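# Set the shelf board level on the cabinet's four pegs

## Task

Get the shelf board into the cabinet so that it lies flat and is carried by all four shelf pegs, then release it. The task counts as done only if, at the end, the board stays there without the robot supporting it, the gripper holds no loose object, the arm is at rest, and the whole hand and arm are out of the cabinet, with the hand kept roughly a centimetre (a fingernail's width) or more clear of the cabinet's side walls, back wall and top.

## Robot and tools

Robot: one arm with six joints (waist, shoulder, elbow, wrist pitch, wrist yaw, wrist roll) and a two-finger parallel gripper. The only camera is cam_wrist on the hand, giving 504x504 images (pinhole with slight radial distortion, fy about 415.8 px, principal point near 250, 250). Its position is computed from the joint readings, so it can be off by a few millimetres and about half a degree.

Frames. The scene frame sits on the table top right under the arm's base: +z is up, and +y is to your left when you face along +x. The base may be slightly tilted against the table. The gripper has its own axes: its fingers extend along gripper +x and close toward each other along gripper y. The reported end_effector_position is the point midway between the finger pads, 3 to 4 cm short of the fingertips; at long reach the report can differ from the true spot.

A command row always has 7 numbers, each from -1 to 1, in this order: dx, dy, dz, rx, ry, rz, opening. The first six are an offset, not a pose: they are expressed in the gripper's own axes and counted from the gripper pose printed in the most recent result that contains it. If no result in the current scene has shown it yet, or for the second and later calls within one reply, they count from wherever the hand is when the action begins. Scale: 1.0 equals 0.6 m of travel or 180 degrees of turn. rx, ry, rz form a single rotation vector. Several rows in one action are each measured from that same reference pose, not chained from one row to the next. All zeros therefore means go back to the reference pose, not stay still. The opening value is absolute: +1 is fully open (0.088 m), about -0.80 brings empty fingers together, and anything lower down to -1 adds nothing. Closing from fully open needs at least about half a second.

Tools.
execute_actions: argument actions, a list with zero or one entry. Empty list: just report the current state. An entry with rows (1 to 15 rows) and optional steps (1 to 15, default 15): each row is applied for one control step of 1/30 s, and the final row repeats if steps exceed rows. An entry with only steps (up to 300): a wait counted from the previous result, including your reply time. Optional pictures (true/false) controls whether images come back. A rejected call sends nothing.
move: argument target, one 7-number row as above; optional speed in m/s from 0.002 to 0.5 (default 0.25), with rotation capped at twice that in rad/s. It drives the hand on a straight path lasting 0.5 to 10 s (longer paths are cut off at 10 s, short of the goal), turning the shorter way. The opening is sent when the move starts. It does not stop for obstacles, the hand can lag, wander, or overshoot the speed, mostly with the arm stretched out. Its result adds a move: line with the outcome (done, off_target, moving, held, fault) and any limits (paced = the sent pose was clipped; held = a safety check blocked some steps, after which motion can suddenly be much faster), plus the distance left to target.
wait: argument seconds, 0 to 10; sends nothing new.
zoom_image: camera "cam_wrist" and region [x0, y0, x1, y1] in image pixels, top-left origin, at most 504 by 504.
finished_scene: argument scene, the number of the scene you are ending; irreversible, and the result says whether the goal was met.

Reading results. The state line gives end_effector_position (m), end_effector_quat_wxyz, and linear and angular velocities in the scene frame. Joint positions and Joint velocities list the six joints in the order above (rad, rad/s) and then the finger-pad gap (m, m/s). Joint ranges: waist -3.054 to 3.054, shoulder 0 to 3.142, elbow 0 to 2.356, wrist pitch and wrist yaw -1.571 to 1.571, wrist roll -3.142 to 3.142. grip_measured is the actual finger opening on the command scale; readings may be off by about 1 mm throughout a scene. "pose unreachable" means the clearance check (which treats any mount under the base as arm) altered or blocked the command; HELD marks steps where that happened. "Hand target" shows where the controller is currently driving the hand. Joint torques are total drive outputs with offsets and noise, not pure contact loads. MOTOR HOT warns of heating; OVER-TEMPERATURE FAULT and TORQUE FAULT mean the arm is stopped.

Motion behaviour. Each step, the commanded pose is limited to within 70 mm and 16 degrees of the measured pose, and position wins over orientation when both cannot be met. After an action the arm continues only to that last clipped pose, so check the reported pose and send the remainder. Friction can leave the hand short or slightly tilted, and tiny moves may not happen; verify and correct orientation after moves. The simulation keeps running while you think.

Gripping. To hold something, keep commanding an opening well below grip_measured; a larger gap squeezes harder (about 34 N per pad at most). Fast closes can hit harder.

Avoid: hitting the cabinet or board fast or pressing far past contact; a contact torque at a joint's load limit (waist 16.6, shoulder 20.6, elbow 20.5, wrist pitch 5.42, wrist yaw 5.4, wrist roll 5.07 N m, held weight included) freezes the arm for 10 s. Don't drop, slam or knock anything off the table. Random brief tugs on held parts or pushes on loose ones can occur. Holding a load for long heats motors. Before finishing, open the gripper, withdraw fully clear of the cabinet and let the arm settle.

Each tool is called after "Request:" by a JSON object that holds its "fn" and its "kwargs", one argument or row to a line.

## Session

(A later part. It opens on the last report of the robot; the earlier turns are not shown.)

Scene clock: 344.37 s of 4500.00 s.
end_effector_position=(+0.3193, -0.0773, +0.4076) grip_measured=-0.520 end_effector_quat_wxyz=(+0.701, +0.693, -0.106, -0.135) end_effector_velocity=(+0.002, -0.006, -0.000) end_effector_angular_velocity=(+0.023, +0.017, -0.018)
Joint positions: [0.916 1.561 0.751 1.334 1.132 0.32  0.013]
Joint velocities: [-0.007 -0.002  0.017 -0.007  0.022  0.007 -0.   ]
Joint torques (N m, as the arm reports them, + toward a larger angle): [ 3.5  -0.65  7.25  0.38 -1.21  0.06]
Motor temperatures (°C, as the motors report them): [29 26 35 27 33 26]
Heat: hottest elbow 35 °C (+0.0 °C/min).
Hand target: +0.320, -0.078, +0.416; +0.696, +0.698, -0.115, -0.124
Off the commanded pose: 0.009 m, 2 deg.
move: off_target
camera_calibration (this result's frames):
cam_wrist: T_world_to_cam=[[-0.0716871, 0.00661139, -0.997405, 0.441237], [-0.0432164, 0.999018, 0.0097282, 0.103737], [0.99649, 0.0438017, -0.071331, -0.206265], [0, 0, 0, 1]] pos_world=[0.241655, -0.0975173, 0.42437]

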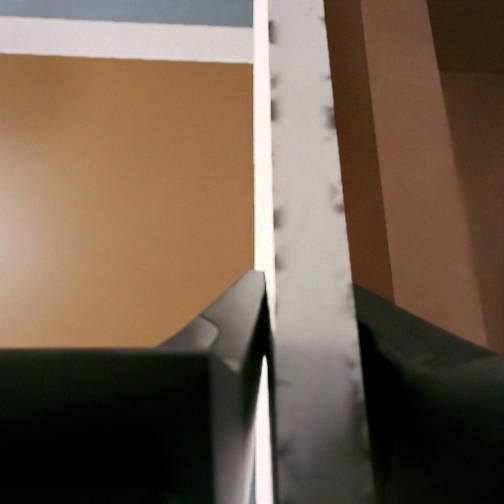

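Request:
{"fn": "move", "kwargs": {
  "target": [-0.016,-0.038,0.012,0,0,0.01,-0.9],
  "speed": 0.02
}}

Scene clock: 354.90 s of 4500.00 s.
end_effector_position=(+0.3081, -0.0803, +0.3829) grip_measured=-0.520 end_effector_quat_wxyz=(+0.702, +0.691, -0.112, -0.132) end_effector_velocity=(+0.000, +0.001, +0.003) end_effector_angular_velocity=(-0.016, -0.029, +0.010)
Joint positions: [0.901 1.519 0.627 1.42  1.107 0.32  0.013]
Joint velocities: [-0.002 -0.002 -0.007  0.007 -0.037 -0.007 -0.   ]
Joint torques (N m, as the arm reports them, + toward a larger angle): [ 2.91 -1.45  5.11  0.56 -1.03 -0.28]
Motor temperatures (°C, as the motors report them): [30 25 35 27 33 26]
Heat: hottest elbow 35 °C (+0.0 °C/min).
Hand target: +0.307, -0.081, +0.385; +0.703, +0.691, -0.117, -0.124
Off the commanded pose: 0.003 m, 1 deg.
move: done
camera_calibration (this result's frames):
cam_wrist: T_world_to_cam=[[-0.0588036, 0.00155838, -0.998268, 0.411811], [-0.0396986, 0.999204, 0.00389831, 0.107646], [0.99748, 0.0398591, -0.0586949, -0.202148], [0, 0, 0, 1]] pos_world=[0.230128, -0.100145, 0.398813]

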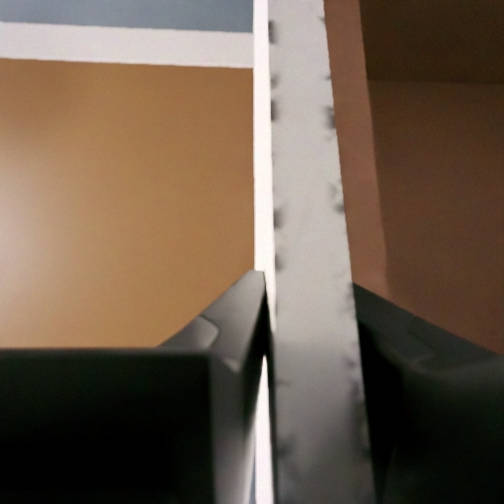

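Request:
{"fn": "move", "kwargs": {
  "target": [0,-0.003,0,0,0,0,0.3],
  "speed": 0.02
}}

Request:
{"fn": "move", "kwargs": {
  "target": [-0.13,0,0,0,0,0,1],
  "speed": 0.08
}}

Scene clock: 357.53 s of 4500.00 s.
end_effector_position=(+0.3080, -0.0804, +0.3827) grip_measured=+0.299 end_effector_quat_wxyz=(+0.701, +0.691, -0.112, -0.132) end_effector_velocity=(+0.001, +0.005, +0.002) end_effector_angular_velocity=(-0.035, -0.007, +0.021)
Joint positions: [0.901 1.518 0.625 1.421 1.107 0.32  0.054]
Joint velocities: [ 0.002  0.002 -0.002 -0.022 -0.022 -0.007  0.   ]
Joint torques (N m, as the arm reports them, + toward a larger angle): [ 2.49 -0.91  4.93  0.31 -0.65  0.09]
Motor temperatures (°C, as the motors report them): [30 25 35 27 33 26]
Heat: hottest elbow 35 °C (+1.0 °C/min).
Hand target: +0.308, -0.080, +0.381; +0.701, +0.691, -0.112, -0.132
Off the commanded pose: 0.002 m, 0 deg.
move: done
camera_calibration (this result's frames):
cam_wrist: T_world_to_cam=[[-0.0582276, 0.00162717, -0.998302, 0.411458], [-0.0395159, 0.999211, 0.00393348, 0.107676], [0.997521, 0.0396778, -0.0581173, -0.202331], [0, 0, 0, 1]] pos_world=[0.230043, -0.100233, 0.398577]

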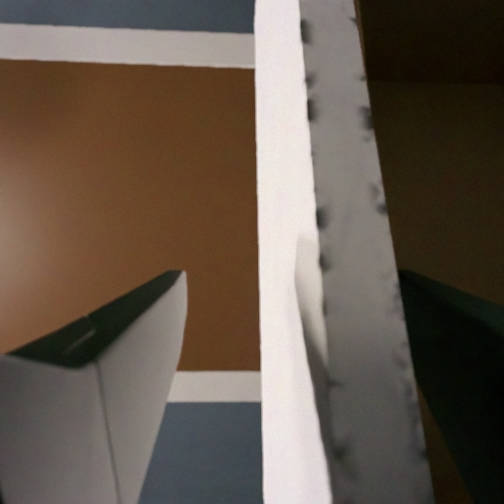

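Scene clock: 358.90 s of 4500.00 s.
end_effector_position=(+0.2368, -0.0547, +0.3874) grip_measured=+1.000 end_effector_quat_wxyz=(+0.702, +0.702, -0.069, -0.100) end_effector_velocity=(-0.001, +0.000, -0.000) end_effector_angular_velocity=(-0.016, -0.005, +0.005)
Joint positions: [1.187 1.45  0.521 1.575 1.336 0.167 0.088]
Joint velocities: [ 0.002 -0.007 -0.007 -0.007 -0.007 -0.007  0.   ]
Joint torques (N m, as the arm reports them, + toward a larger angle): [ 1.64 -0.44  4.61  0.12 -0.55 -0.25]
Motor temperatures (°C, as the motors report them): [30 25 35 27 33 26]
Heat: hottest elbow 35 °C (+1.0 °C/min).
Hand target: +0.235, -0.054, +0.385; +0.705, +0.699, -0.067, -0.099
Off the commanded pose: 0.004 m, 6 deg.
joint sent to its limit — the command would take joint 4 (wrist pitch) past its upper limit, so that joint was sent only as far as its limit.
move: off_target
camera_calibration (this result's frames):
cam_wrist: T_world_to_cam=[[-0.0725738, 0.0129272, -0.997279, 0.415534], [-0.145932, 0.989017, 0.0234398, 0.0962737], [0.986629, 0.147236, -0.0698902, -0.119034], [0, 0, 0, 1]] pos_world=[0.161648, -0.083062, 0.403827]

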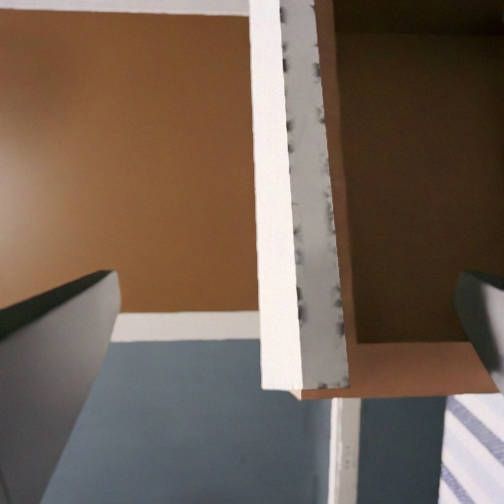

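Request:
{"fn": "move", "kwargs": {
  "target": [0.093,-0.013,0.226,-0.003,0.212,0.014,1],
  "speed": 0.12
}}

Scene clock: 369.73 s of 4500.00 s.
end_effector_position=(+0.2579, -0.1968, +0.3773) grip_measured=+1.000 end_effector_quat_wxyz=(+0.688, +0.693, +0.150, +0.152) end_effector_velocity=(-0.002, +0.005, -0.001) end_effector_angular_velocity=(-0.003, -0.006, +0.037)
Joint positions: [ 0.305  0.831  1.11  -0.574 -0.018  0.833  0.088]
Joint velocities: [-0.007  0.002  0.002 -0.022 -0.037 -0.007  0.   ]
Joint torques (N m, as the arm reports them, + toward a larger angle): [ 0.89  1.13  5.47  1.15 -0.45 -0.27]
Motor temperatures (°C, as the motors report them): [30 25 35 27 32 26]
Heat: hottest elbow 35 °C (+1.0 °C/min).
Hand target: +0.259, -0.198, +0.378; +0.690, +0.692, +0.150, +0.152
Off the commanded pose: 0.003 m, 1 deg.
After step 90, 4.63 s passed at rest.
move: done
camera_calibration (this result's frames):
cam_wrist: T_world_to_cam=[[-0.0260004, -0.00421725, -0.999653, 0.394396], [-0.729491, 0.683801, 0.0160889, 0.333374], [0.683496, 0.729656, -0.0208555, 0.0546483], [0, 0, 0, 1]] pos_world=[0.216096, -0.266172, 0.390035]

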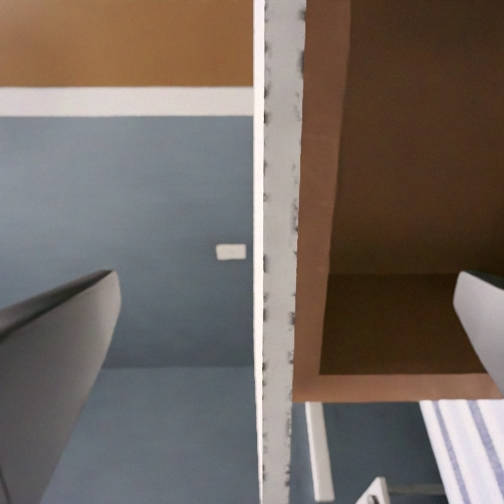

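Request:
{"fn": "move", "kwargs": {
  "target": [0.125,-0.003,0.005,0,0,0,1],
  "speed": 0.08
}}

Scene clock: 374.37 s of 4500.00 s.
end_effector_position=(+0.3257, -0.1698, +0.3779) grip_measured=+1.000 end_effector_quat_wxyz=(+0.687, +0.695, +0.147, +0.154) end_effector_velocity=(-0.001, +0.002, -0.005) end_effector_angular_velocity=(-0.015, +0.018, +0.008)
Joint positions: [ 0.296  1.052  1.098 -0.334 -0.029  0.833  0.088]
Joint velocities: [-0.002 -0.002 -0.002 -0.022  0.007 -0.007  0.   ]
Joint torques (N m, as the arm reports them, + toward a larger angle): [ 2.02 -0.44  4.59  1.38 -0.51 -0.17]
Motor temperatures (°C, as the motors report them): [30 25 34 27 32 26]
Heat: hottest elbow 34 °C (+0.0 °C/min).
Hand target: +0.327, -0.169, +0.375; +0.688, +0.693, +0.150, +0.152
Off the commanded pose: 0.003 m, 0 deg.
After step 90, 0.30 s passed at rest.
move: done
camera_calibration (this result's frames):
cam_wrist: T_world_to_cam=[[-0.020933, -0.0000448956, -0.999781, 0.395974], [-0.728057, 0.685347, 0.015213, 0.364443], [0.685197, 0.728216, -0.014379, -0.014634], [0, 0, 0, 1]] pos_world=[0.283651, -0.239095, 0.390133]

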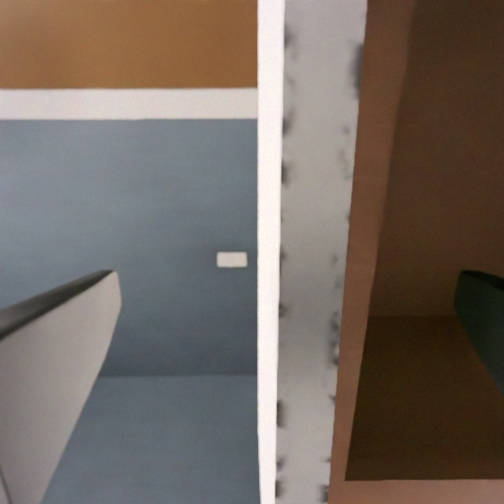

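Request:
{"fn": "move", "kwargs": {
  "target": [0.024,-0.002,0,0,0,0,1],
  "speed": 0.03
}}

Request:
{"fn": "move", "kwargs": {
  "target": [0,0,0,0,0,0,-0.9]
}}

Scene clock: 377.57 s of 4500.00 s.
end_effector_position=(+0.3374, -0.1639, +0.3771) grip_measured=+1.000 end_effector_quat_wxyz=(+0.687, +0.695, +0.147, +0.154) end_effector_velocity=(-0.002, +0.002, -0.000) end_effector_angular_velocity=(-0.007, -0.004, +0.012)
Joint positions: [ 0.296  1.093  1.097 -0.292 -0.029  0.833  0.088]
Joint velocities: [ 0.002 -0.002 -0.002 -0.007 -0.007 -0.007  0.   ]
Joint torques (N m, as the arm reports them, + toward a larger angle): [ 2.43 -0.55  5.59  1.44 -0.45 -0.02]
Motor temperatures (°C, as the motors report them): [30 25 34 28 32 26]
Heat: hottest elbow 34 °C (+0.0 °C/min).
Hand target: +0.339, -0.164, +0.377; +0.687, +0.695, +0.147, +0.154
Off the commanded pose: 0.001 m, 0 deg.
move: done
camera_calibration (this result's frames):
cam_wrist: T_world_to_cam=[[-0.0199435, 0.000381898, -0.999801, 0.395165], [-0.728101, 0.68531, 0.0147855, 0.369075], [0.68518, 0.728251, -0.0133894, -0.0273119], [0, 0, 0, 1]] pos_world=[0.295318, -0.233192, 0.389264]

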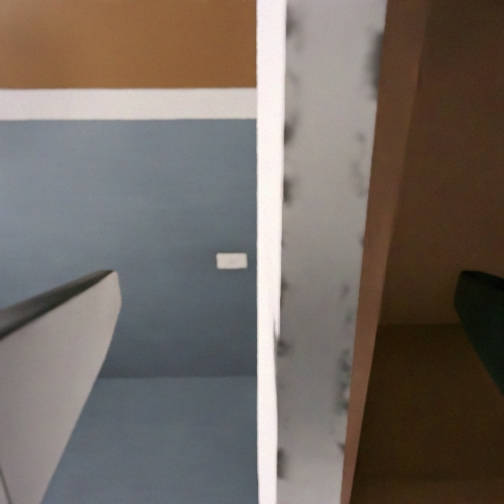

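Scene clock: 378.23 s of 4500.00 s.
end_effector_position=(+0.3375, -0.1641, +0.3770) grip_measured=-0.520 end_effector_quat_wxyz=(+0.689, +0.693, +0.146, +0.154) end_effector_velocity=(-0.002, -0.000, -0.000) end_effector_angular_velocity=(-0.005, -0.004, +0.005)
Joint positions: [ 0.296  1.093  1.097 -0.292 -0.028  0.826  0.014]
Joint velocities: [-0.002 -0.007 -0.002 -0.007 -0.007 -0.007 -0.   ]
Joint torques (N m, as the arm reports them, + toward a larger angle): [ 2.75 -0.93  5.23  1.31 -0.47  0.22]
Motor temperatures (°C, as the motors report them): [30 25 34 28 32 26]
Heat: hottest elbow 34 °C (+0.0 °C/min).
Hand target: +0.337, -0.164, +0.377; +0.687, +0.695, +0.147, +0.154
Off the commanded pose: 0.000 m, 0 deg.
move: done
camera_calibration (this result's frames):
cam_wrist: T_world_to_cam=[[-0.0181025, -0.00545022, -0.999821, 0.393502], [-0.727127, 0.686438, 0.00942325, 0.371163], [0.686264, 0.727168, -0.0163892, -0.0266417], [0, 0, 0, 1]] pos_world=[0.295289, -0.233263, 0.389497]

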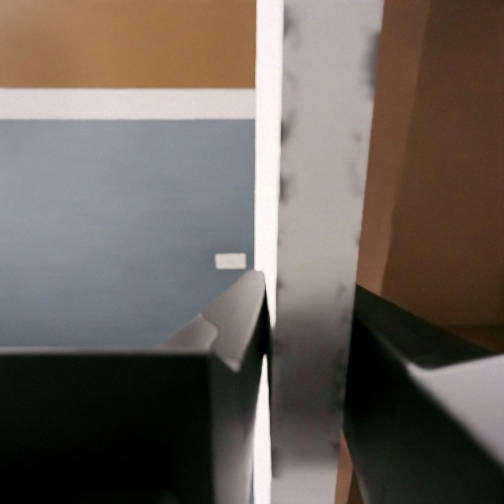

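Request:
{"fn": "move", "kwargs": {
  "target": [-0.165,0.022,-0.019,0,-0.036,0,-0.9],
  "speed": 0.06
}}

Request:
{"fn": "move", "kwargs": {
  "target": [0,-0.33,0,0,0,0,-0.9],
  "speed": 0.08
}}

Scene clock: 385.47 s of 4500.00 s.
end_effector_position=(+0.2463, -0.1923, +0.3840) grip_measured=-0.520 end_effector_quat_wxyz=(+0.701, +0.695, +0.116, +0.105) end_effector_velocity=(-0.003, +0.006, -0.009) end_effector_angular_velocity=(-0.037, +0.034, +0.023)
Joint positions: [ 0.529  0.779  1.05  -0.512  0.302  0.873  0.013]
Joint velocities: [ 0.012 -0.002 -0.002 -0.051  0.022 -0.007 -0.   ]
Joint torques (N m, as the arm reports them, + toward a larger angle): [ 2.16  0.86  4.7   1.75 -0.7   0.18]
Motor temperatures (°C, as the motors report them): [30 25 34 29 31 26]
Heat: hottest elbow 34 °C (+0.0 °C/min).
Hand target: +0.243, -0.194, +0.390; +0.697, +0.700, +0.107, +0.115
Off the commanded pose: 0.007 m, 2 deg.
move: done
camera_calibration (this result's frames):
cam_wrist: T_world_to_cam=[[-0.0432187, -0.0194169, -0.998877, 0.401828], [-0.644126, 0.764809, 0.0130027, 0.317416], [0.763697, 0.643965, -0.045561, 0.0327381], [0, 0, 0, 1]] pos_world=[0.196821, -0.256042, 0.398741]

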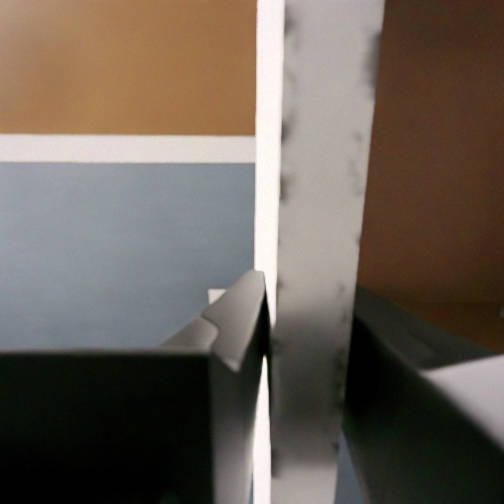

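Scene clock: 388.30 s of 4500.00 s.
end_effector_position=(+0.2415, -0.1960, +0.1838) grip_measured=-0.520 end_effector_quat_wxyz=(+0.700, +0.697, +0.118, +0.095) end_effector_velocity=(-0.002, +0.003, -0.000) end_effector_angular_velocity=(-0.007, -0.013, +0.013)
Joint positions: [-0.697  0.666  0.487 -0.185 -0.863  0.521  0.013]
Joint velocities: [-0.007 -0.002 -0.007 -0.007 -0.022 -0.022 -0.   ]
Joint torques (N m, as the arm reports them, + toward a larger angle): [ 1.36 -2.84  5.33  1.35 -1.09 -0.21]
Motor temperatures (°C, as the motors report them): [30 25 34 29 31 26]
Heat: hottest elbow 34 °C (+0.0 °C/min).
Hand target: +0.242, -0.195, +0.186; +0.702, +0.695, +0.115, +0.104
Off the commanded pose: 0.003 m, 1 deg.
move: done
camera_calibration (this result's frames):
cam_wrist: T_world_to_cam=[[-0.0611529, -0.0175672, -0.997974, 0.20612], [-0.634518, 0.772494, 0.0252833, 0.316754], [0.770485, 0.634779, -0.0583869, 0.0285539], [0, 0, 0, 1]] pos_world=[0.19159, -0.259195, 0.199361]

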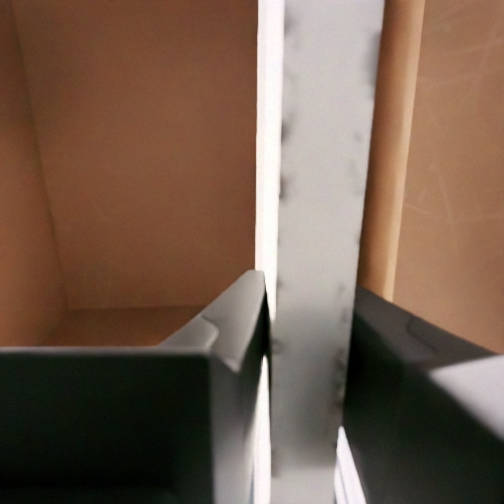

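Request:
{"fn": "move", "kwargs": {
  "target": [0.08,0.008,0,0,0,0.01,-0.9],
  "speed": 0.05
}}

Request:
{"fn": "move", "kwargs": {
  "target": [0.05,0.005,0,0,0,0,-0.9],
  "speed": 0.012
}}

Scene clock: 398.53 s of 4500.00 s.
end_effector_position=(+0.2795, -0.1885, +0.1808) grip_measured=-0.520 end_effector_quat_wxyz=(+0.701, +0.700, +0.106, +0.085) end_effector_velocity=(-0.001, -0.000, +0.003) end_effector_angular_velocity=(+0.003, -0.013, -0.002)
Joint positions: [-0.513  0.813  0.453  0.09  -0.673  0.631  0.013]
Joint velocities: [ 0.002 -0.007 -0.002  0.007 -0.007  0.007 -0.   ]
Joint torques (N m, as the arm reports them, + toward a larger angle): [ 4.52  0.76  6.53  2.52 -0.6   0.12]
Motor temperatures (°C, as the motors report them): [30 25 34 30 32 26]
Heat: hottest elbow 34 °C (-1.0 °C/min).
Hand target: +0.286, -0.182, +0.187; +0.699, +0.699, +0.108, +0.106
Off the commanded pose: 0.012 m, 2 deg.
move: off_target
camera_calibration (this result's frames):
cam_wrist: T_world_to_cam=[[-0.0594019, -0.0125592, -0.998155, 0.205996], [-0.610323, 0.791714, 0.0263598, 0.331728], [0.789922, 0.610763, -0.0546945, -0.0163285], [0, 0, 0, 1]] pos_world=[0.227596, -0.250074, 0.195979]

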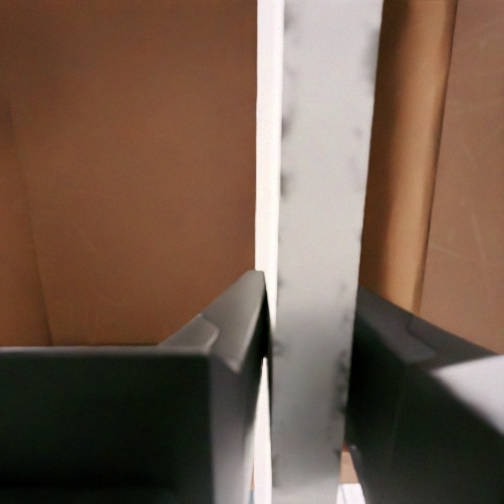

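Scene clock: 401.27 s of 4500.00 s.
end_effector_position=(+0.3048, -0.1803, +0.1742) grip_measured=-0.520 end_effector_quat_wxyz=(+0.700, +0.701, +0.113, +0.070) end_effector_velocity=(+0.001, +0.001, -0.002) end_effector_angular_velocity=(-0.004, +0.010, +0.006)
Joint positions: [-0.415  0.938  0.458  0.217 -0.549  0.662  0.013]
Joint velocities: [ 0.002  0.007  0.002 -0.007  0.007 -0.007 -0.   ]
Joint torques (N m, as the arm reports them, + toward a larger angle): [ 3.34 -2.24  7.04  1.64 -0.91  0.19]
Motor temperatures (°C, as the motors report them): [30 25 34 31 32 26]
Heat: hottest elbow 34 °C (-1.0 °C/min).
Hand target: +0.308, -0.181, +0.183; +0.701, +0.700, +0.106, +0.085
Off the commanded pose: 0.009 m, 2 deg.
move: off_target
camera_calibration (this result's frames):
cam_wrist: T_world_to_cam=[[-0.0896625, -0.0139918, -0.995874, 0.209579], [-0.601174, 0.797965, 0.0429149, 0.336366], [0.794072, 0.602541, -0.079959, -0.039997], [0, 0, 0, 1]] pos_world=[0.252766, -0.241376, 0.191081]

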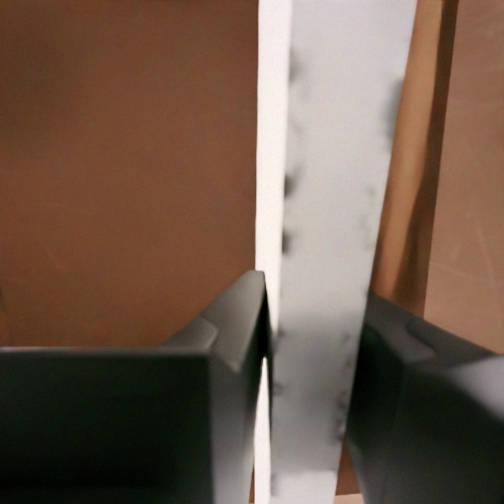

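Request:
{"fn": "move", "kwargs": {
  "target": [-0.06,0.018,-0.017,0,0.044,0.022,-0.9],
  "speed": 0.03
}}

Scene clock: 413.03 s of 4500.00 s.
end_effector_position=(+0.2699, -0.1859, +0.1783) grip_measured=-0.520 end_effector_quat_wxyz=(+0.691, +0.700, +0.140, +0.116) end_effector_velocity=(-0.004, +0.003, +0.002) end_effector_angular_velocity=(+0.003, -0.016, +0.023)
Joint positions: [-0.582  0.824  0.512 -0.084 -0.79   0.542  0.013]
Joint velocities: [-0.012 -0.012  0.002 -0.037 -0.037 -0.022  0.   ]
Joint torques (N m, as the arm reports them, + toward a larger angle): [ 3.05 -4.44  5.19  0.26 -1.63 -0.13]
Motor temperatures (°C, as the motors report them): [30 26 35 31 32 26]
Heat: hottest elbow 35 °C (-1.0 °C/min).
Hand target: +0.268, -0.180, +0.187; +0.688, +0.698, +0.136, +0.143
Off the commanded pose: 0.011 m, 3 deg.
move: off_target
camera_calibration (this result's frames):
cam_wrist: T_world_to_cam=[[-0.0635497, -0.00391795, -0.997971, 0.205723], [-0.68127, 0.73091, 0.040513, 0.329253], [0.729269, 0.682462, -0.0491183, 0.0182941], [0, 0, 0, 1]] pos_world=[0.224042, -0.252333, 0.192865]

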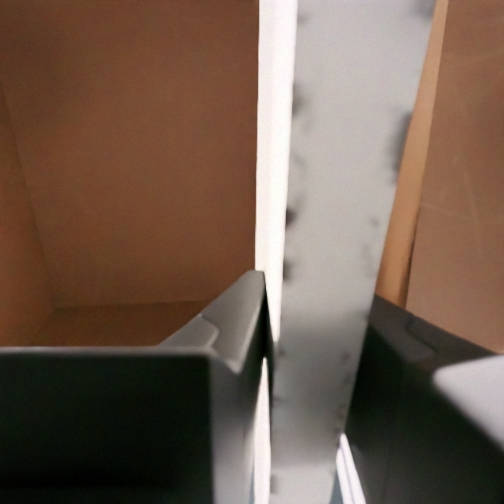

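Request:
{"fn": "move", "kwargs": {
  "target": [-0.09,0.012,0.008,0,0,0.01,-0.9],
  "speed": 0.03
}}

Scene clock: 418.90 s of 4500.00 s.
end_effector_position=(+0.2226, -0.2065, +0.1790) grip_measured=-0.520 end_effector_quat_wxyz=(+0.680, +0.710, +0.139, +0.118) end_effector_velocity=(-0.003, +0.002, -0.001) end_effector_angular_velocity=(-0.012, -0.010, +0.011)
Joint positions: [-0.887  0.725  0.588 -0.449 -1.069  0.333  0.013]
Joint velocities: [-0.017  0.002  0.002 -0.037 -0.022 -0.051 -0.   ]
Joint torques (N m, as the arm reports them, + toward a larger angle): [ 1.14 -5.18  6.82  0.64 -1.2  -0.31]
Motor temperatures (°C, as the motors report them): [30 26 35 31 33 26]
Heat: hottest elbow 35 °C (+0.0 °C/min).
Hand target: +0.222, -0.210, +0.187; +0.689, +0.702, +0.128, +0.127
Off the commanded pose: 0.009 m, 2 deg.
move: off_target
camera_calibration (this result's frames):
cam_wrist: T_world_to_cam=[[-0.0649565, 0.0254851, -0.997563, 0.209591], [-0.681731, 0.728884, 0.0630121, 0.307697], [0.728714, 0.684162, -0.0299718, 0.0639654], [0, 0, 0, 1]] pos_world=[0.176768, -0.27338, 0.191609]

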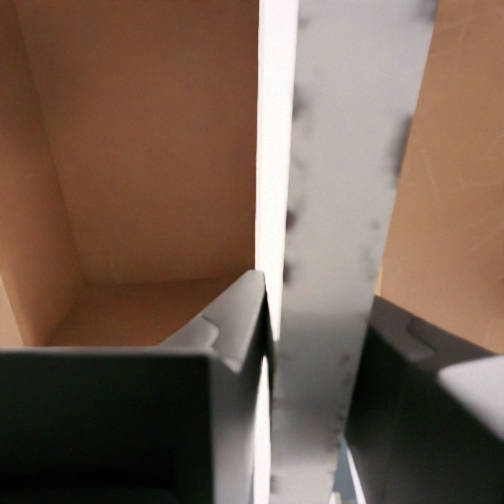

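Request:
{"fn": "move", "kwargs": {
  "target": [0.084,0.022,-0.019,0,0.033,0.008,-0.9],
  "speed": 0.04
}}

Scene clock: 427.80 s of 4500.00 s.
end_effector_position=(+0.2642, -0.1802, +0.1870) grip_measured=-0.520 end_effector_quat_wxyz=(+0.671, +0.705, +0.169, +0.153) end_effector_velocity=(+0.002, -0.001, -0.001) end_effector_angular_velocity=(-0.016, -0.006, -0.008)
Joint positions: [-0.588  0.84   0.581 -0.249 -0.856  0.489  0.013]
Joint velocities: [ 0.002  0.007 -0.002  0.022  0.007 -0.007 -0.   ]
Joint torques (N m, as the arm reports them, + toward a larger angle): [ 2.87 -2.94  5.77  1.41 -0.95  0.15]
Motor temperatures (°C, as the motors report them): [30 26 35 31 33 26]
Heat: hottest elbow 35 °C (+0.0 °C/min).
Hand target: +0.266, -0.178, +0.191; +0.670, +0.705, +0.165, +0.164
Off the commanded pose: 0.005 m, 1 deg.
move: done
camera_calibration (this result's frames):
cam_wrist: T_world_to_cam=[[-0.0601978, 0.0285932, -0.997777, 0.219007], [-0.746705, 0.662067, 0.064023, 0.321291], [0.662426, 0.748899, -0.0185042, 0.0428883], [0, 0, 0, 1]] pos_world=[0.224683, -0.251097, 0.198744]

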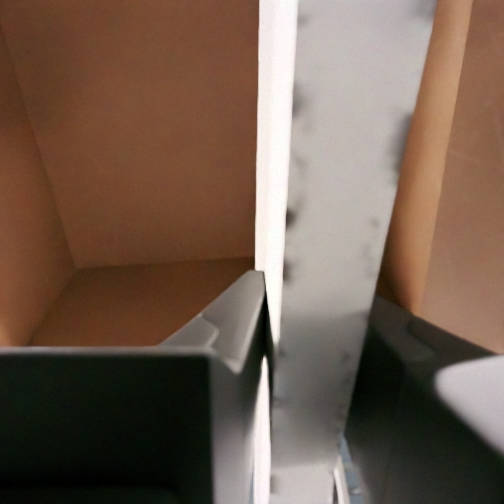

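Request:
{"fn": "move", "kwargs": {
  "target": [0.03,0.008,-0.022,-0.02,0,0,-0.9],
  "speed": 0.02
}}

Request:
{"fn": "move", "kwargs": {
  "target": [0.033,0.008,0.005,0,0,0,-0.9],
  "speed": 0.01
}}

Scene clock: 436.07 s of 4500.00 s.
end_effector_position=(+0.2748, -0.1635, +0.1867) grip_measured=-0.520 end_effector_quat_wxyz=(+0.692, +0.686, +0.170, +0.147) end_effector_velocity=(-0.000, +0.001, +0.004) end_effector_angular_velocity=(-0.009, -0.022, +0.001)
Joint positions: [-0.474  0.842  0.529 -0.147 -0.731  0.507  0.013]
Joint velocities: [ 0.007 -0.007 -0.002  0.007 -0.007 -0.007 -0.   ]
Joint torques (N m, as the arm reports them, + toward a larger angle): [ 2.88 -4.2   4.69  1.59 -0.82  0.18]
Motor temperatures (°C, as the motors report them): [30 26 35 31 33 26]
Heat: hottest elbow 35 °C (+1.0 °C/min).
Hand target: +0.275, -0.160, +0.192; +0.693, +0.684, +0.164, +0.158
Off the commanded pose: 0.006 m, 1 deg.
move: done
camera_calibration (this result's frames):
cam_wrist: T_world_to_cam=[[-0.0571687, -0.0289336, -0.997945, 0.208662], [-0.743102, 0.668776, 0.0231797, 0.325899], [0.666732, 0.7429, -0.0597337, 0.0289343], [0, 0, 0, 1]] pos_world=[0.234814, -0.233412, 0.202407]

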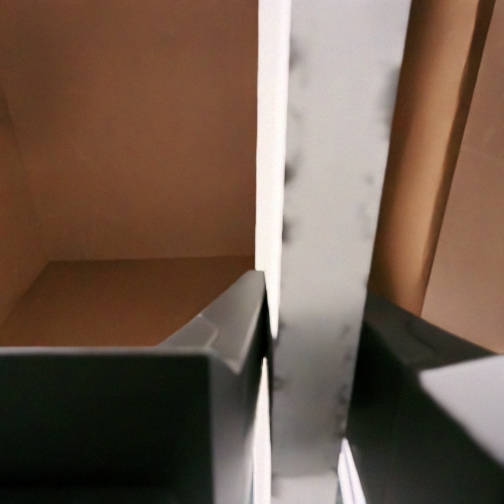

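Scene clock: 438.33 s of 4500.00 s.
end_effector_position=(+0.2912, -0.1602, +0.1837) grip_measured=-0.520 end_effector_quat_wxyz=(+0.694, +0.686, +0.174, +0.132) end_effector_velocity=(-0.001, +0.004, -0.003) end_effector_angular_velocity=(+0.003, +0.004, +0.014)
Joint positions: [-0.407  0.906  0.532 -0.062 -0.639  0.549  0.013]
Joint velocities: [-0.002  0.002 -0.007 -0.007 -0.007 -0.007 -0.   ]
Joint torques (N m, as the arm reports them, + toward a larger angle): [ 3.92 -2.42  6.14  1.56 -0.97  0.23]
Motor temperatures (°C, as the motors report them): [30 26 35 31 33 26]
Heat: hottest elbow 35 °C (+1.0 °C/min).
Hand target: +0.294, -0.158, +0.191; +0.692, +0.686, +0.170, +0.147
Off the commanded pose: 0.008 m, 2 deg.
move: done
camera_calibration (this result's frames):
cam_wrist: T_world_to_cam=[[-0.0837637, -0.0361169, -0.995831, 0.212834], [-0.731576, 0.680764, 0.0368461, 0.332077], [0.676595, 0.731612, -0.0834455, 0.0149911], [0, 0, 0, 1]] pos_world=[0.250625, -0.229347, 0.200961]

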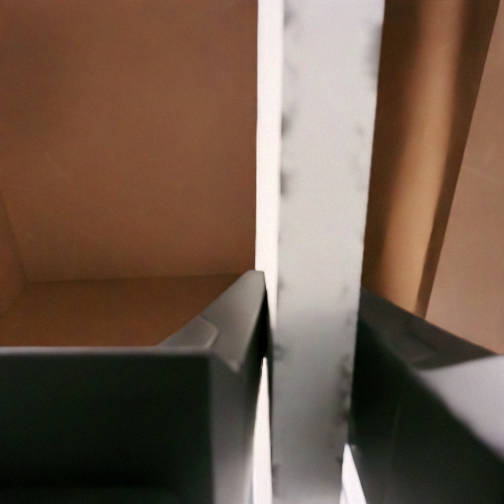

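Request:
{"fn": "move", "kwargs": {
  "target": [-0.052,0.085,0.009,0,-0.045,0.012,-0.9],
  "speed": 0.03
}}

Request:
{"fn": "move", "kwargs": {
  "target": [0,0,0,-0.115,0,0,-0.9],
  "speed": 0.1
}}

Scene clock: 449.90 s of 4500.00 s.
end_effector_position=(+0.2698, -0.1735, +0.2258) grip_measured=-0.520 end_effector_quat_wxyz=(+0.700, +0.697, +0.126, +0.086) end_effector_velocity=(-0.001, +0.002, -0.002) end_effector_angular_velocity=(+0.010, +0.017, +0.008)
Joint positions: [-0.26   0.675  0.531 -0.131 -0.427  0.686  0.013]
Joint velocities: [ 0.002 -0.002  0.002 -0.022  0.007  0.007 -0.   ]
Joint torques (N m, as the arm reports them, + toward a larger angle): [ 2.21 -3.32  7.4   1.54 -0.89  0.15]
Motor temperatures (°C, as the motors report them): [30 26 35 32 33 26]
Heat: hottest elbow 35 °C (+1.0 °C/min).
Hand target: +0.269, -0.177, +0.236; +0.702, +0.696, +0.112, +0.096
Off the commanded pose: 0.011 m, 2 deg.
move: off_target
camera_calibration (this result's frames):
cam_wrist: T_world_to_cam=[[-0.0848068, -0.0208266, -0.99618, 0.255575], [-0.63315, 0.773109, 0.0377384, 0.313164], [0.769369, 0.633932, -0.0787513, -0.000282088], [0, 0, 0, 1]] pos_world=[0.220171, -0.236608, 0.242758]

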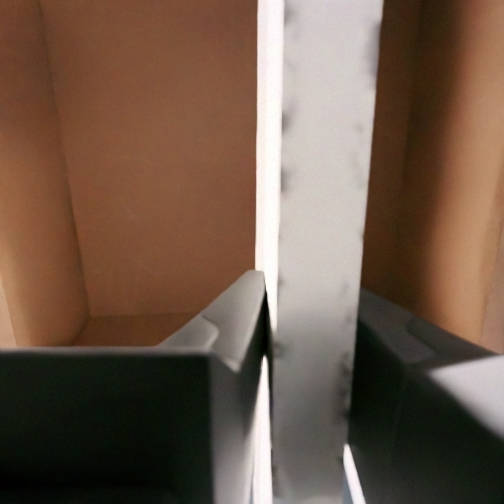

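Scene clock: 452.03 s of 4500.00 s.
end_effector_position=(+0.2698, -0.1745, +0.2231) grip_measured=-0.520 end_effector_quat_wxyz=(+0.813, +0.563, +0.113, +0.100) end_effector_velocity=(-0.001, +0.006, -0.002) end_effector_angular_velocity=(+0.006, +0.002, +0.031)
Joint positions: [-0.264  0.675  0.53  -0.135 -0.415  0.33   0.013]
Joint velocities: [-0.002  0.002 -0.002 -0.022 -0.022 -0.007  0.   ]
Joint torques (N m, as the arm reports them, + toward a larger angle): [ 1.52 -2.15  5.71  1.47 -0.83 -0.24]
Motor temperatures (°C, as the motors report them): [30 26 35 32 33 26]
Heat: hottest elbow 35 °C (+1.0 °C/min).
Hand target: +0.270, -0.173, +0.226; +0.814, +0.560, +0.109, +0.107
Off the commanded pose: 0.003 m, 1 deg.
move: done
camera_calibration (this result's frames):
cam_wrist: T_world_to_cam=[[0.00600536, -0.354202, -0.93515, 0.156513], [-0.634665, 0.721326, -0.277288, 0.375654], [0.772764, 0.595172, -0.220468, 0.0240185], [0, 0, 0, 1]] pos_world=[0.218914, -0.229827, 0.255823]

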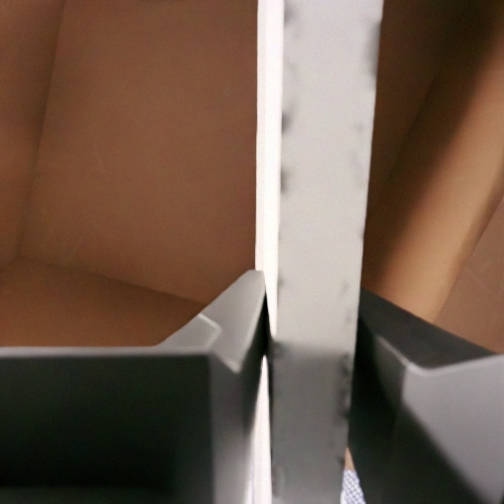

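Request:
{"fn": "move", "kwargs": {
  "target": [0.09,0.016,0.005,0,-0.007,0.02,-0.9],
  "speed": 0.012
}}

Scene clock: 462.47 s of 4500.00 s.
end_effector_position=(+0.3198, -0.1629, +0.2209) grip_measured=-0.520 end_effector_quat_wxyz=(+0.813, +0.566, +0.093, +0.102) end_effector_velocity=(-0.001, +0.004, +0.002) end_effector_angular_velocity=(-0.001, -0.014, +0.022)
Joint positions: [-0.163  0.929  0.525  0.175 -0.332  0.372  0.013]
Joint velocities: [ 0.002 -0.002 -0.002 -0.007 -0.022 -0.007  0.   ]
Joint torques (N m, as the arm reports them, + toward a larger angle): [ 3.99 -1.69  6.32  1.72 -1.07  0.28]
Motor temperatures (°C, as the motors report them): [30 26 35 33 32 26]
Heat: hottest elbow 35 °C (+1.0 °C/min).
Hand target: +0.321, -0.158, +0.229; +0.810, +0.567, +0.086, +0.119
Off the commanded pose: 0.010 m, 2 deg.
move: off_target
camera_calibration (this result's frames):
cam_wrist: T_world_to_cam=[[0.0310363, -0.346494, -0.937539, 0.152084], [-0.610138, 0.736385, -0.29235, 0.396353], [0.791687, 0.581102, -0.188555, -0.037393], [0, 0, 0, 1]] pos_world=[0.266714, -0.217443, 0.251408]

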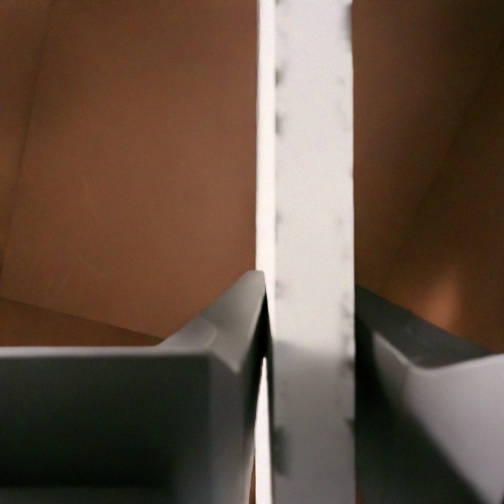

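Request:
{"fn": "move", "kwargs": {
  "target": [-0.008,0.026,0.04,0,0,0.01,-0.9],
  "speed": 0.012
}}

Request:
{"fn": "move", "kwargs": {
  "target": [0.04,0.008,-0.008,0,0,0,-0.9],
  "speed": 0.01
}}

Scene clock: 480.67 s of 4500.00 s.
end_effector_position=(+0.3215, -0.1746, +0.2328) grip_measured=-0.520 end_effector_quat_wxyz=(+0.809, +0.568, +0.101, +0.109) end_effector_velocity=(-0.003, +0.004, -0.000) end_effector_angular_velocity=(+0.001, -0.004, +0.025)
Joint positions: [-0.169  0.932  0.608  0.075 -0.348  0.373  0.013]
Joint velocities: [-0.002 -0.007 -0.002 -0.022 -0.022 -0.007  0.   ]
Joint torques (N m, as the arm reports them, + toward a larger angle): [ 2.65 -4.36  7.84  1.55 -0.9   0.08]
Motor temperatures (°C, as the motors report them): [31 26 36 34 33 26]
Heat: hottest elbow 36 °C (+1.0 °C/min).
Hand target: +0.321, -0.181, +0.244; +0.811, +0.567, +0.084, +0.115
Off the commanded pose: 0.013 m, 2 deg.
move: off_target
camera_calibration (this result's frames):
cam_wrist: T_world_to_cam=[[0.0316203, -0.338291, -0.94051, 0.161013], [-0.627124, 0.725996, -0.282217, 0.410729], [0.778278, 0.59874, -0.189194, -0.0221493], [0, 0, 0, 1]] pos_world=[0.269725, -0.230456, 0.263159]

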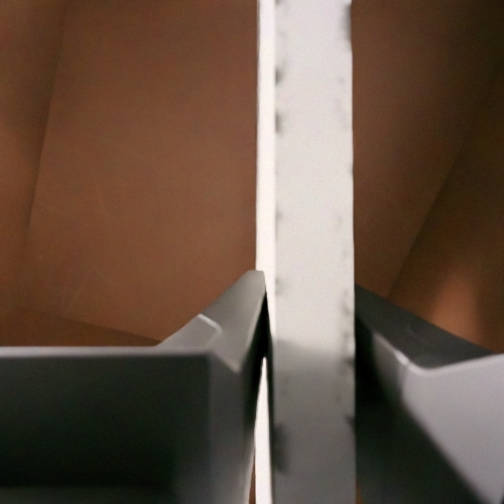

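Scene clock: 483.37 s of 4500.00 s.
end_effector_position=(+0.3361, -0.1651, +0.2290) grip_measured=-0.517 end_effector_quat_wxyz=(+0.813, +0.564, +0.107, +0.099) end_effector_velocity=(-0.001, +0.002, -0.001) end_effector_angular_velocity=(-0.004, -0.000, +0.009)
Joint positions: [-0.119  1.003  0.606  0.145 -0.277  0.374  0.014]
Joint velocities: [-0.002 -0.002 -0.002 -0.007 -0.007 -0.007 -0.   ]
Joint torques (N m, as the arm reports them, + toward a larger angle): [ 4.09  0.61  6.92  2.89 -0.62  0.68]
Motor temperatures (°C, as the motors report them): [31 26 36 35 33 26]
Heat: hottest elbow 36 °C (+1.0 °C/min).
Hand target: +0.342, -0.162, +0.234; +0.809, +0.568, +0.102, +0.109
Off the commanded pose: 0.009 m, 1 deg.
move: off_target
camera_calibration (this result's frames):
cam_wrist: T_world_to_cam=[[0.012009, -0.352925, -0.935575, 0.163227], [-0.625736, 0.727147, -0.282332, 0.411707], [0.779943, 0.588813, -0.212106, -0.0368312], [0, 0, 0, 1]] pos_world=[0.284386, -0.220078, 0.261137]

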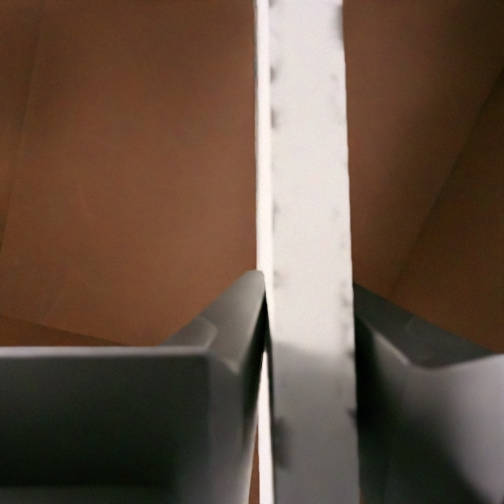

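Request:
{"fn": "move", "kwargs": {
  "target": [-0.16,0.01,0.01,0,0,0,-0.9],
  "speed": 0.03
}}

Request:
{"fn": "move", "kwargs": {
  "target": [0,0.01,0,0.003,-0.104,-0.038,-0.9],
  "speed": 0.1
}}

Scene clock: 495.80 s of 4500.00 s.
end_effector_position=(+0.2479, -0.1904, +0.2334) grip_measured=-0.520 end_effector_quat_wxyz=(+0.808, +0.568, +0.122, +0.093) end_effector_velocity=(-0.001, +0.001, -0.001) end_effector_angular_velocity=(+0.002, -0.005, +0.010)
Joint positions: [-0.332  0.594  0.608 -0.318 -0.466  0.319  0.013]
Joint velocities: [-0.012 -0.002 -0.002 -0.007 -0.022 -0.007  0.   ]
Joint torques (N m, as the arm reports them, + toward a larger angle): [ 1.13 -3.19  7.84  1.43 -0.97 -0.1 ]
Motor temperatures (°C, as the motors report them): [31 26 36 36 32 26]
Heat: hottest elbow 36 °C (+1.0 °C/min).
Hand target: +0.246, -0.195, +0.243; +0.813, +0.563, +0.106, +0.099
Off the commanded pose: 0.011 m, 2 deg.
move: off_target
camera_calibration (this result's frames):
cam_wrist: T_world_to_cam=[[-0.0168398, -0.344323, -0.9387, 0.169033], [-0.640356, 0.72474, -0.254353, 0.3728], [0.767893, 0.596819, -0.232694, 0.0570885], [0, 0, 0, 1]] pos_world=[0.197734, -0.246053, 0.266778]

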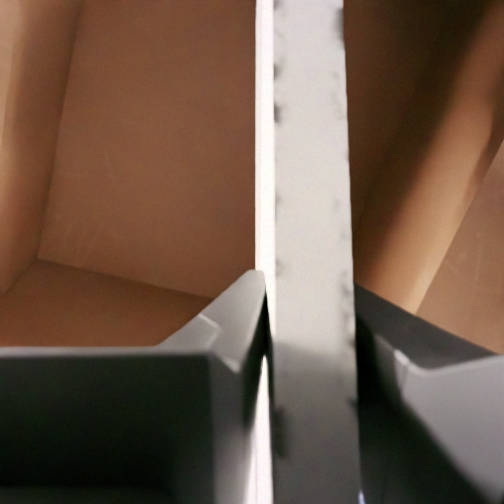

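Scene clock: 497.87 s of 4500.00 s.
end_effector_position=(+0.2488, -0.1883, +0.2333) grip_measured=-0.520 end_effector_quat_wxyz=(+0.821, +0.568, +0.035, -0.057) end_effector_velocity=(-0.000, -0.000, +0.001) end_effector_angular_velocity=(-0.022, -0.004, -0.002)
Joint positions: [0.053 0.455 0.387 0.022 0.172 0.429 0.013]
Joint velocities: [ 0.007 -0.002 -0.002  0.007  0.007 -0.022 -0.   ]
Joint torques (N m, as the arm reports them, + toward a larger angle): [ 1.55 -1.31  5.66  1.85 -0.73  0.18]
Motor temperatures (°C, as the motors report them): [31 26 36 36 32 26]
Heat: hottest elbow 36 °C (+1.0 °C/min).
Hand target: +0.248, -0.188, +0.239; +0.819, +0.571, +0.024, -0.049
Off the commanded pose: 0.006 m, 2 deg.
move: done
camera_calibration (this result's frames):
cam_wrist: T_world_to_cam=[[-0.163124, -0.346873, -0.923618, 0.202063], [-0.365684, 0.890735, -0.269938, 0.338367], [0.916333, 0.293718, -0.272146, -0.0297219], [0, 0, 0, 1]] pos_world=[0.183932, -0.222575, 0.269879]

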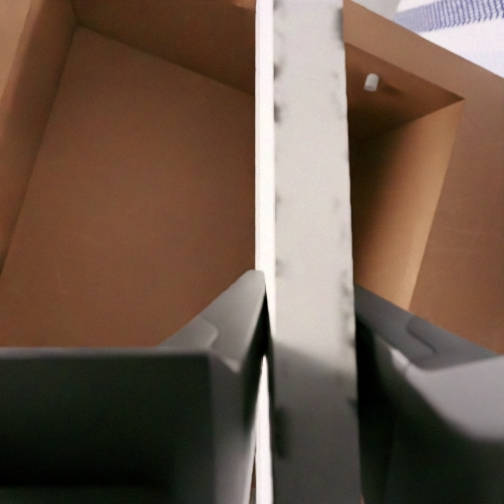

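Request:
{"fn": "move", "kwargs": {
  "target": [-0.003,0.033,0.017,-0.023,-0.041,0.09,-0.9],
  "speed": 0.06
}}

Scene clock: 517.57 s of 4500.00 s.
end_effector_position=(+0.2499, -0.1914, +0.2519) grip_measured=-0.520 end_effector_quat_wxyz=(+0.840, +0.534, -0.089, +0.017) end_effector_velocity=(-0.001, -0.000, +0.004) end_effector_angular_velocity=(-0.016, -0.028, +0.004)
Joint positions: [-0.129  0.459  0.261  0.371 -0.204  0.375  0.013]
Joint velocities: [-0.012  0.002 -0.002  0.022 -0.037 -0.007 -0.   ]
Joint torques (N m, as the arm reports them, + toward a larger angle): [ 0.91 -0.93  5.95  1.91 -0.83 -0.16]
Motor temperatures (°C, as the motors report them): [30 26 36 38 32 26]
Heat: hottest wrist pitch 38 °C (+3.0 °C/min).
Hand target: +0.249, -0.191, +0.255; +0.841, +0.531, -0.096, +0.024
Off the commanded pose: 0.004 m, 1 deg.
move: done
camera_calibration (this result's frames):
cam_wrist: T_world_to_cam=[[0.0933176, -0.425614, -0.90008, 0.133288], [-0.2506, 0.86488, -0.434951, 0.354402], [0.963583, 0.266148, -0.0259502, -0.10384], [0, 0, 0, 1]] pos_world=[0.176433, -0.222149, 0.271422]

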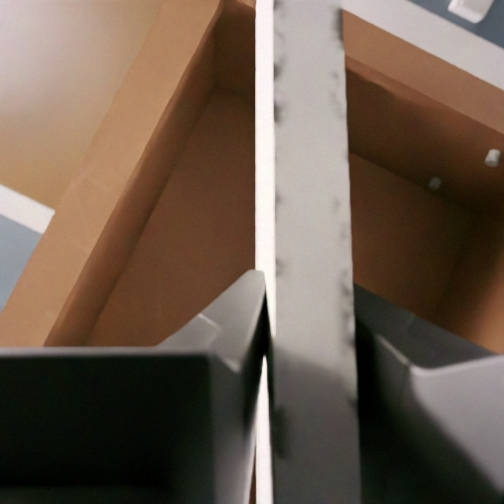

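Request:
{"fn": "move", "kwargs": {
  "target": [0.121,-0.003,-0.056,0,0,0,-0.9],
  "speed": 0.015
}}

Scene clock: 527.57 s of 4500.00 s.
end_effector_position=(+0.3237, -0.1685, +0.2393) grip_measured=-0.520 end_effector_quat_wxyz=(+0.841, +0.535, -0.078, +0.004) end_effector_velocity=(+0.000, +0.003, +0.001) end_effector_angular_velocity=(-0.025, -0.010, +0.012)
Joint positions: [-0.006  1.041  0.297  0.898 -0.054  0.352  0.013]
Joint velocities: [-0.002  0.007 -0.002  0.007 -0.022 -0.022 -0.   ]
Joint torques (N m, as the arm reports them, + toward a larger angle): [ 3.64 -2.08  6.64  1.77 -0.83 -0.02]
Motor temperatures (°C, as the motors report them): [30 25 36 39 32 26]
Heat: hottest wrist pitch 39 °C (+3.0 °C/min).
Hand target: +0.325, -0.167, +0.248; +0.840, +0.534, -0.089, +0.017
Off the commanded pose: 0.010 m, 2 deg.
move: off_target
camera_calibration (this result's frames):
cam_wrist: T_world_to_cam=[[0.0609855, -0.423653, -0.903769, 0.136477], [-0.255139, 0.868758, -0.424457, 0.347242], [0.964979, 0.256472, -0.0551086, -0.176473], [0, 0, 0, 1]] pos_world=[0.250564, -0.19859, 0.261008]

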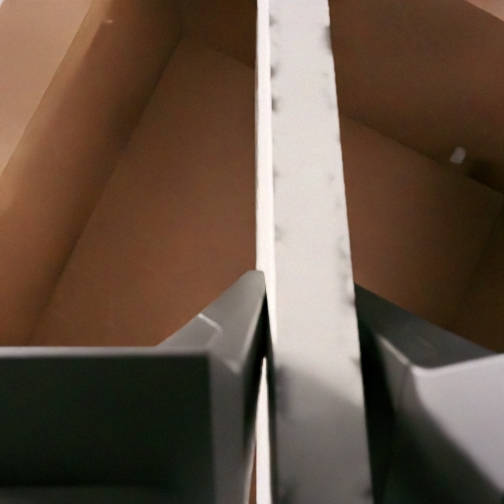

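Request:
{"fn": "move", "kwargs": {
  "target": [-0.002,-0.012,0.045,0,0,0,-0.9],
  "speed": 0.012
}}

Scene clock: 538.73 s of 4500.00 s.
end_effector_position=(+0.3193, -0.1782, +0.2309) grip_measured=-0.520 end_effector_quat_wxyz=(+0.844, +0.534, -0.052, +0.016) end_effector_velocity=(-0.000, +0.001, -0.001) end_effector_angular_velocity=(-0.007, +0.005, +0.011)
Joint positions: [-0.092  0.966  0.328  0.736 -0.152  0.355  0.013]
Joint velocities: [-0.002 -0.007  0.002 -0.022 -0.007 -0.007 -0.   ]
Joint torques (N m, as the arm reports them, + toward a larger angle): [ 1.86 -3.63  9.14  2.1  -0.28  0.49]
Motor temperatures (°C, as the motors report them): [31 25 37 39 32 26]
Heat: hottest wrist pitch 39 °C (+3.0 °C/min).
Hand target: +0.319, -0.195, +0.244; +0.841, +0.535, -0.079, +0.004
Off the commanded pose: 0.022 m, 3 deg.
move: off_target
camera_calibration (this result's frames):
cam_wrist: T_world_to_cam=[[0.0521051, -0.427133, -0.902686, 0.127016], [-0.310379, 0.852221, -0.421169, 0.364925], [0.949184, 0.30212, -0.0881681, -0.149384], [0, 0, 0, 1]] pos_world=[0.24844, -0.211613, 0.25518]

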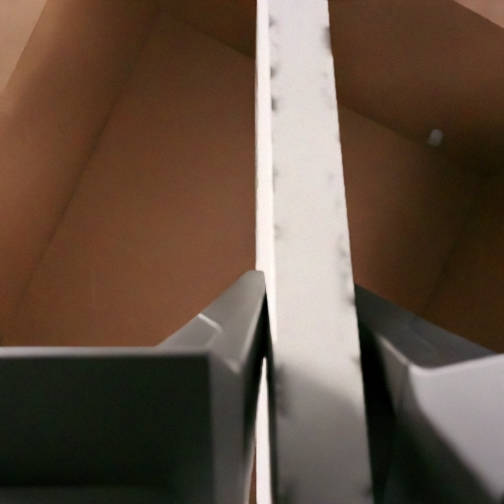

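Request:
{"fn": "move", "kwargs": {
  "target": [-0.144,0.014,0.045,0,0,0,-0.9],
  "speed": 0.03
}}

Scene clock: 583.60 s of 4500.00 s.
end_effector_position=(+0.2342, -0.1914, +0.2315) grip_measured=-0.520 end_effector_quat_wxyz=(+0.844, +0.535, -0.036, +0.011) end_effector_velocity=(-0.002, -0.000, -0.000) end_effector_angular_velocity=(-0.008, -0.001, -0.002)
Joint positions: [-0.262  0.341  0.287  0.125 -0.304  0.364  0.013]
Joint velocities: [-0.007 -0.012 -0.002 -0.007 -0.007 -0.007 -0.   ]
Joint torques (N m, as the arm reports them, + toward a larger angle): [ 0.44 -2.04  7.62  1.63 -0.82  0.23]
Motor temperatures (°C, as the motors report them): [30 26 41 45 31 26]
Heat: hottest wrist pitch 45 °C (+6.0 °C/min).
Hand target: +0.232, -0.196, +0.241; +0.844, +0.534, -0.051, +0.016
Off the commanded pose: 0.011 m, 2 deg.
move: off_target
camera_calibration (this result's frames):
cam_wrist: T_world_to_cam=[[0.0261948, -0.425762, -0.904456, 0.133113], [-0.330659, 0.850148, -0.409773, 0.351769], [0.943387, 0.3098, -0.118512, -0.054762], [0, 0, 0, 1]] pos_world=[0.164491, -0.225416, 0.258051]

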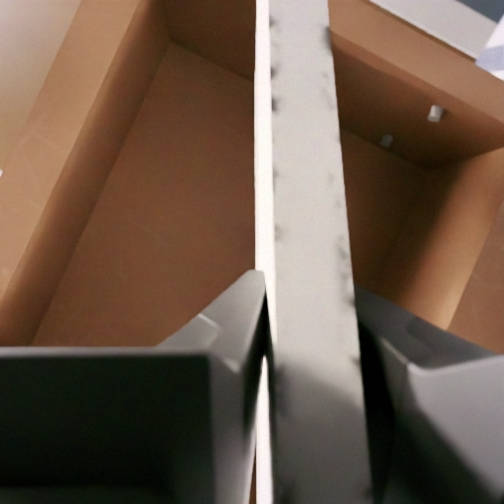

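Request:
{"fn": "move", "kwargs": {
  "target": [0.01,-0.075,0.106,0.1394,-0.0105,-0.0262,-0.9],
  "speed": 0.06
}}

Scene clock: 594.00 s of 4500.00 s.
end_effector_position=(+0.2391, -0.2640, +0.2097) grip_measured=-0.520 end_effector_quat_wxyz=(+0.704, +0.709, -0.015, -0.033) end_effector_velocity=(-0.000, +0.006, -0.001) end_effector_angular_velocity=(+0.020, -0.009, +0.033)
Joint positions: [-0.693  0.571  0.473  0.139 -0.632  0.816  0.013]
Joint velocities: [-0.007 -0.002 -0.002 -0.022 -0.037  0.007 -0.   ]
Joint torques (N m, as the arm reports them, + toward a larger angle): [ 1.27 -2.93  8.08  1.87 -0.82  0.24]
Motor temperatures (°C, as the motors report them): [29 26 41 44 31 26]
Heat: hottest wrist pitch 44 °C (+5.0 °C/min).
Hand target: +0.239, -0.268, +0.218; +0.707, +0.707, -0.024, -0.025
Off the commanded pose: 0.010 m, 2 deg.
move: off_target
camera_calibration (this result's frames):
cam_wrist: T_world_to_cam=[[-0.0556738, 0.0101816, -0.998397, 0.236649], [-0.311975, 0.949704, 0.0270817, 0.336373], [0.948458, 0.312982, -0.0496973, -0.054252], [0, 0, 0, 1]] pos_world=[0.169571, -0.304884, 0.224464]

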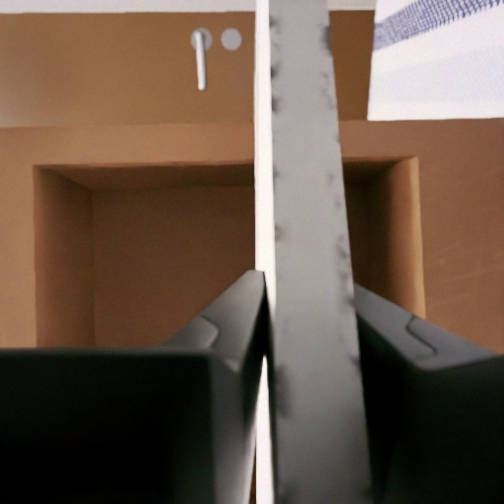

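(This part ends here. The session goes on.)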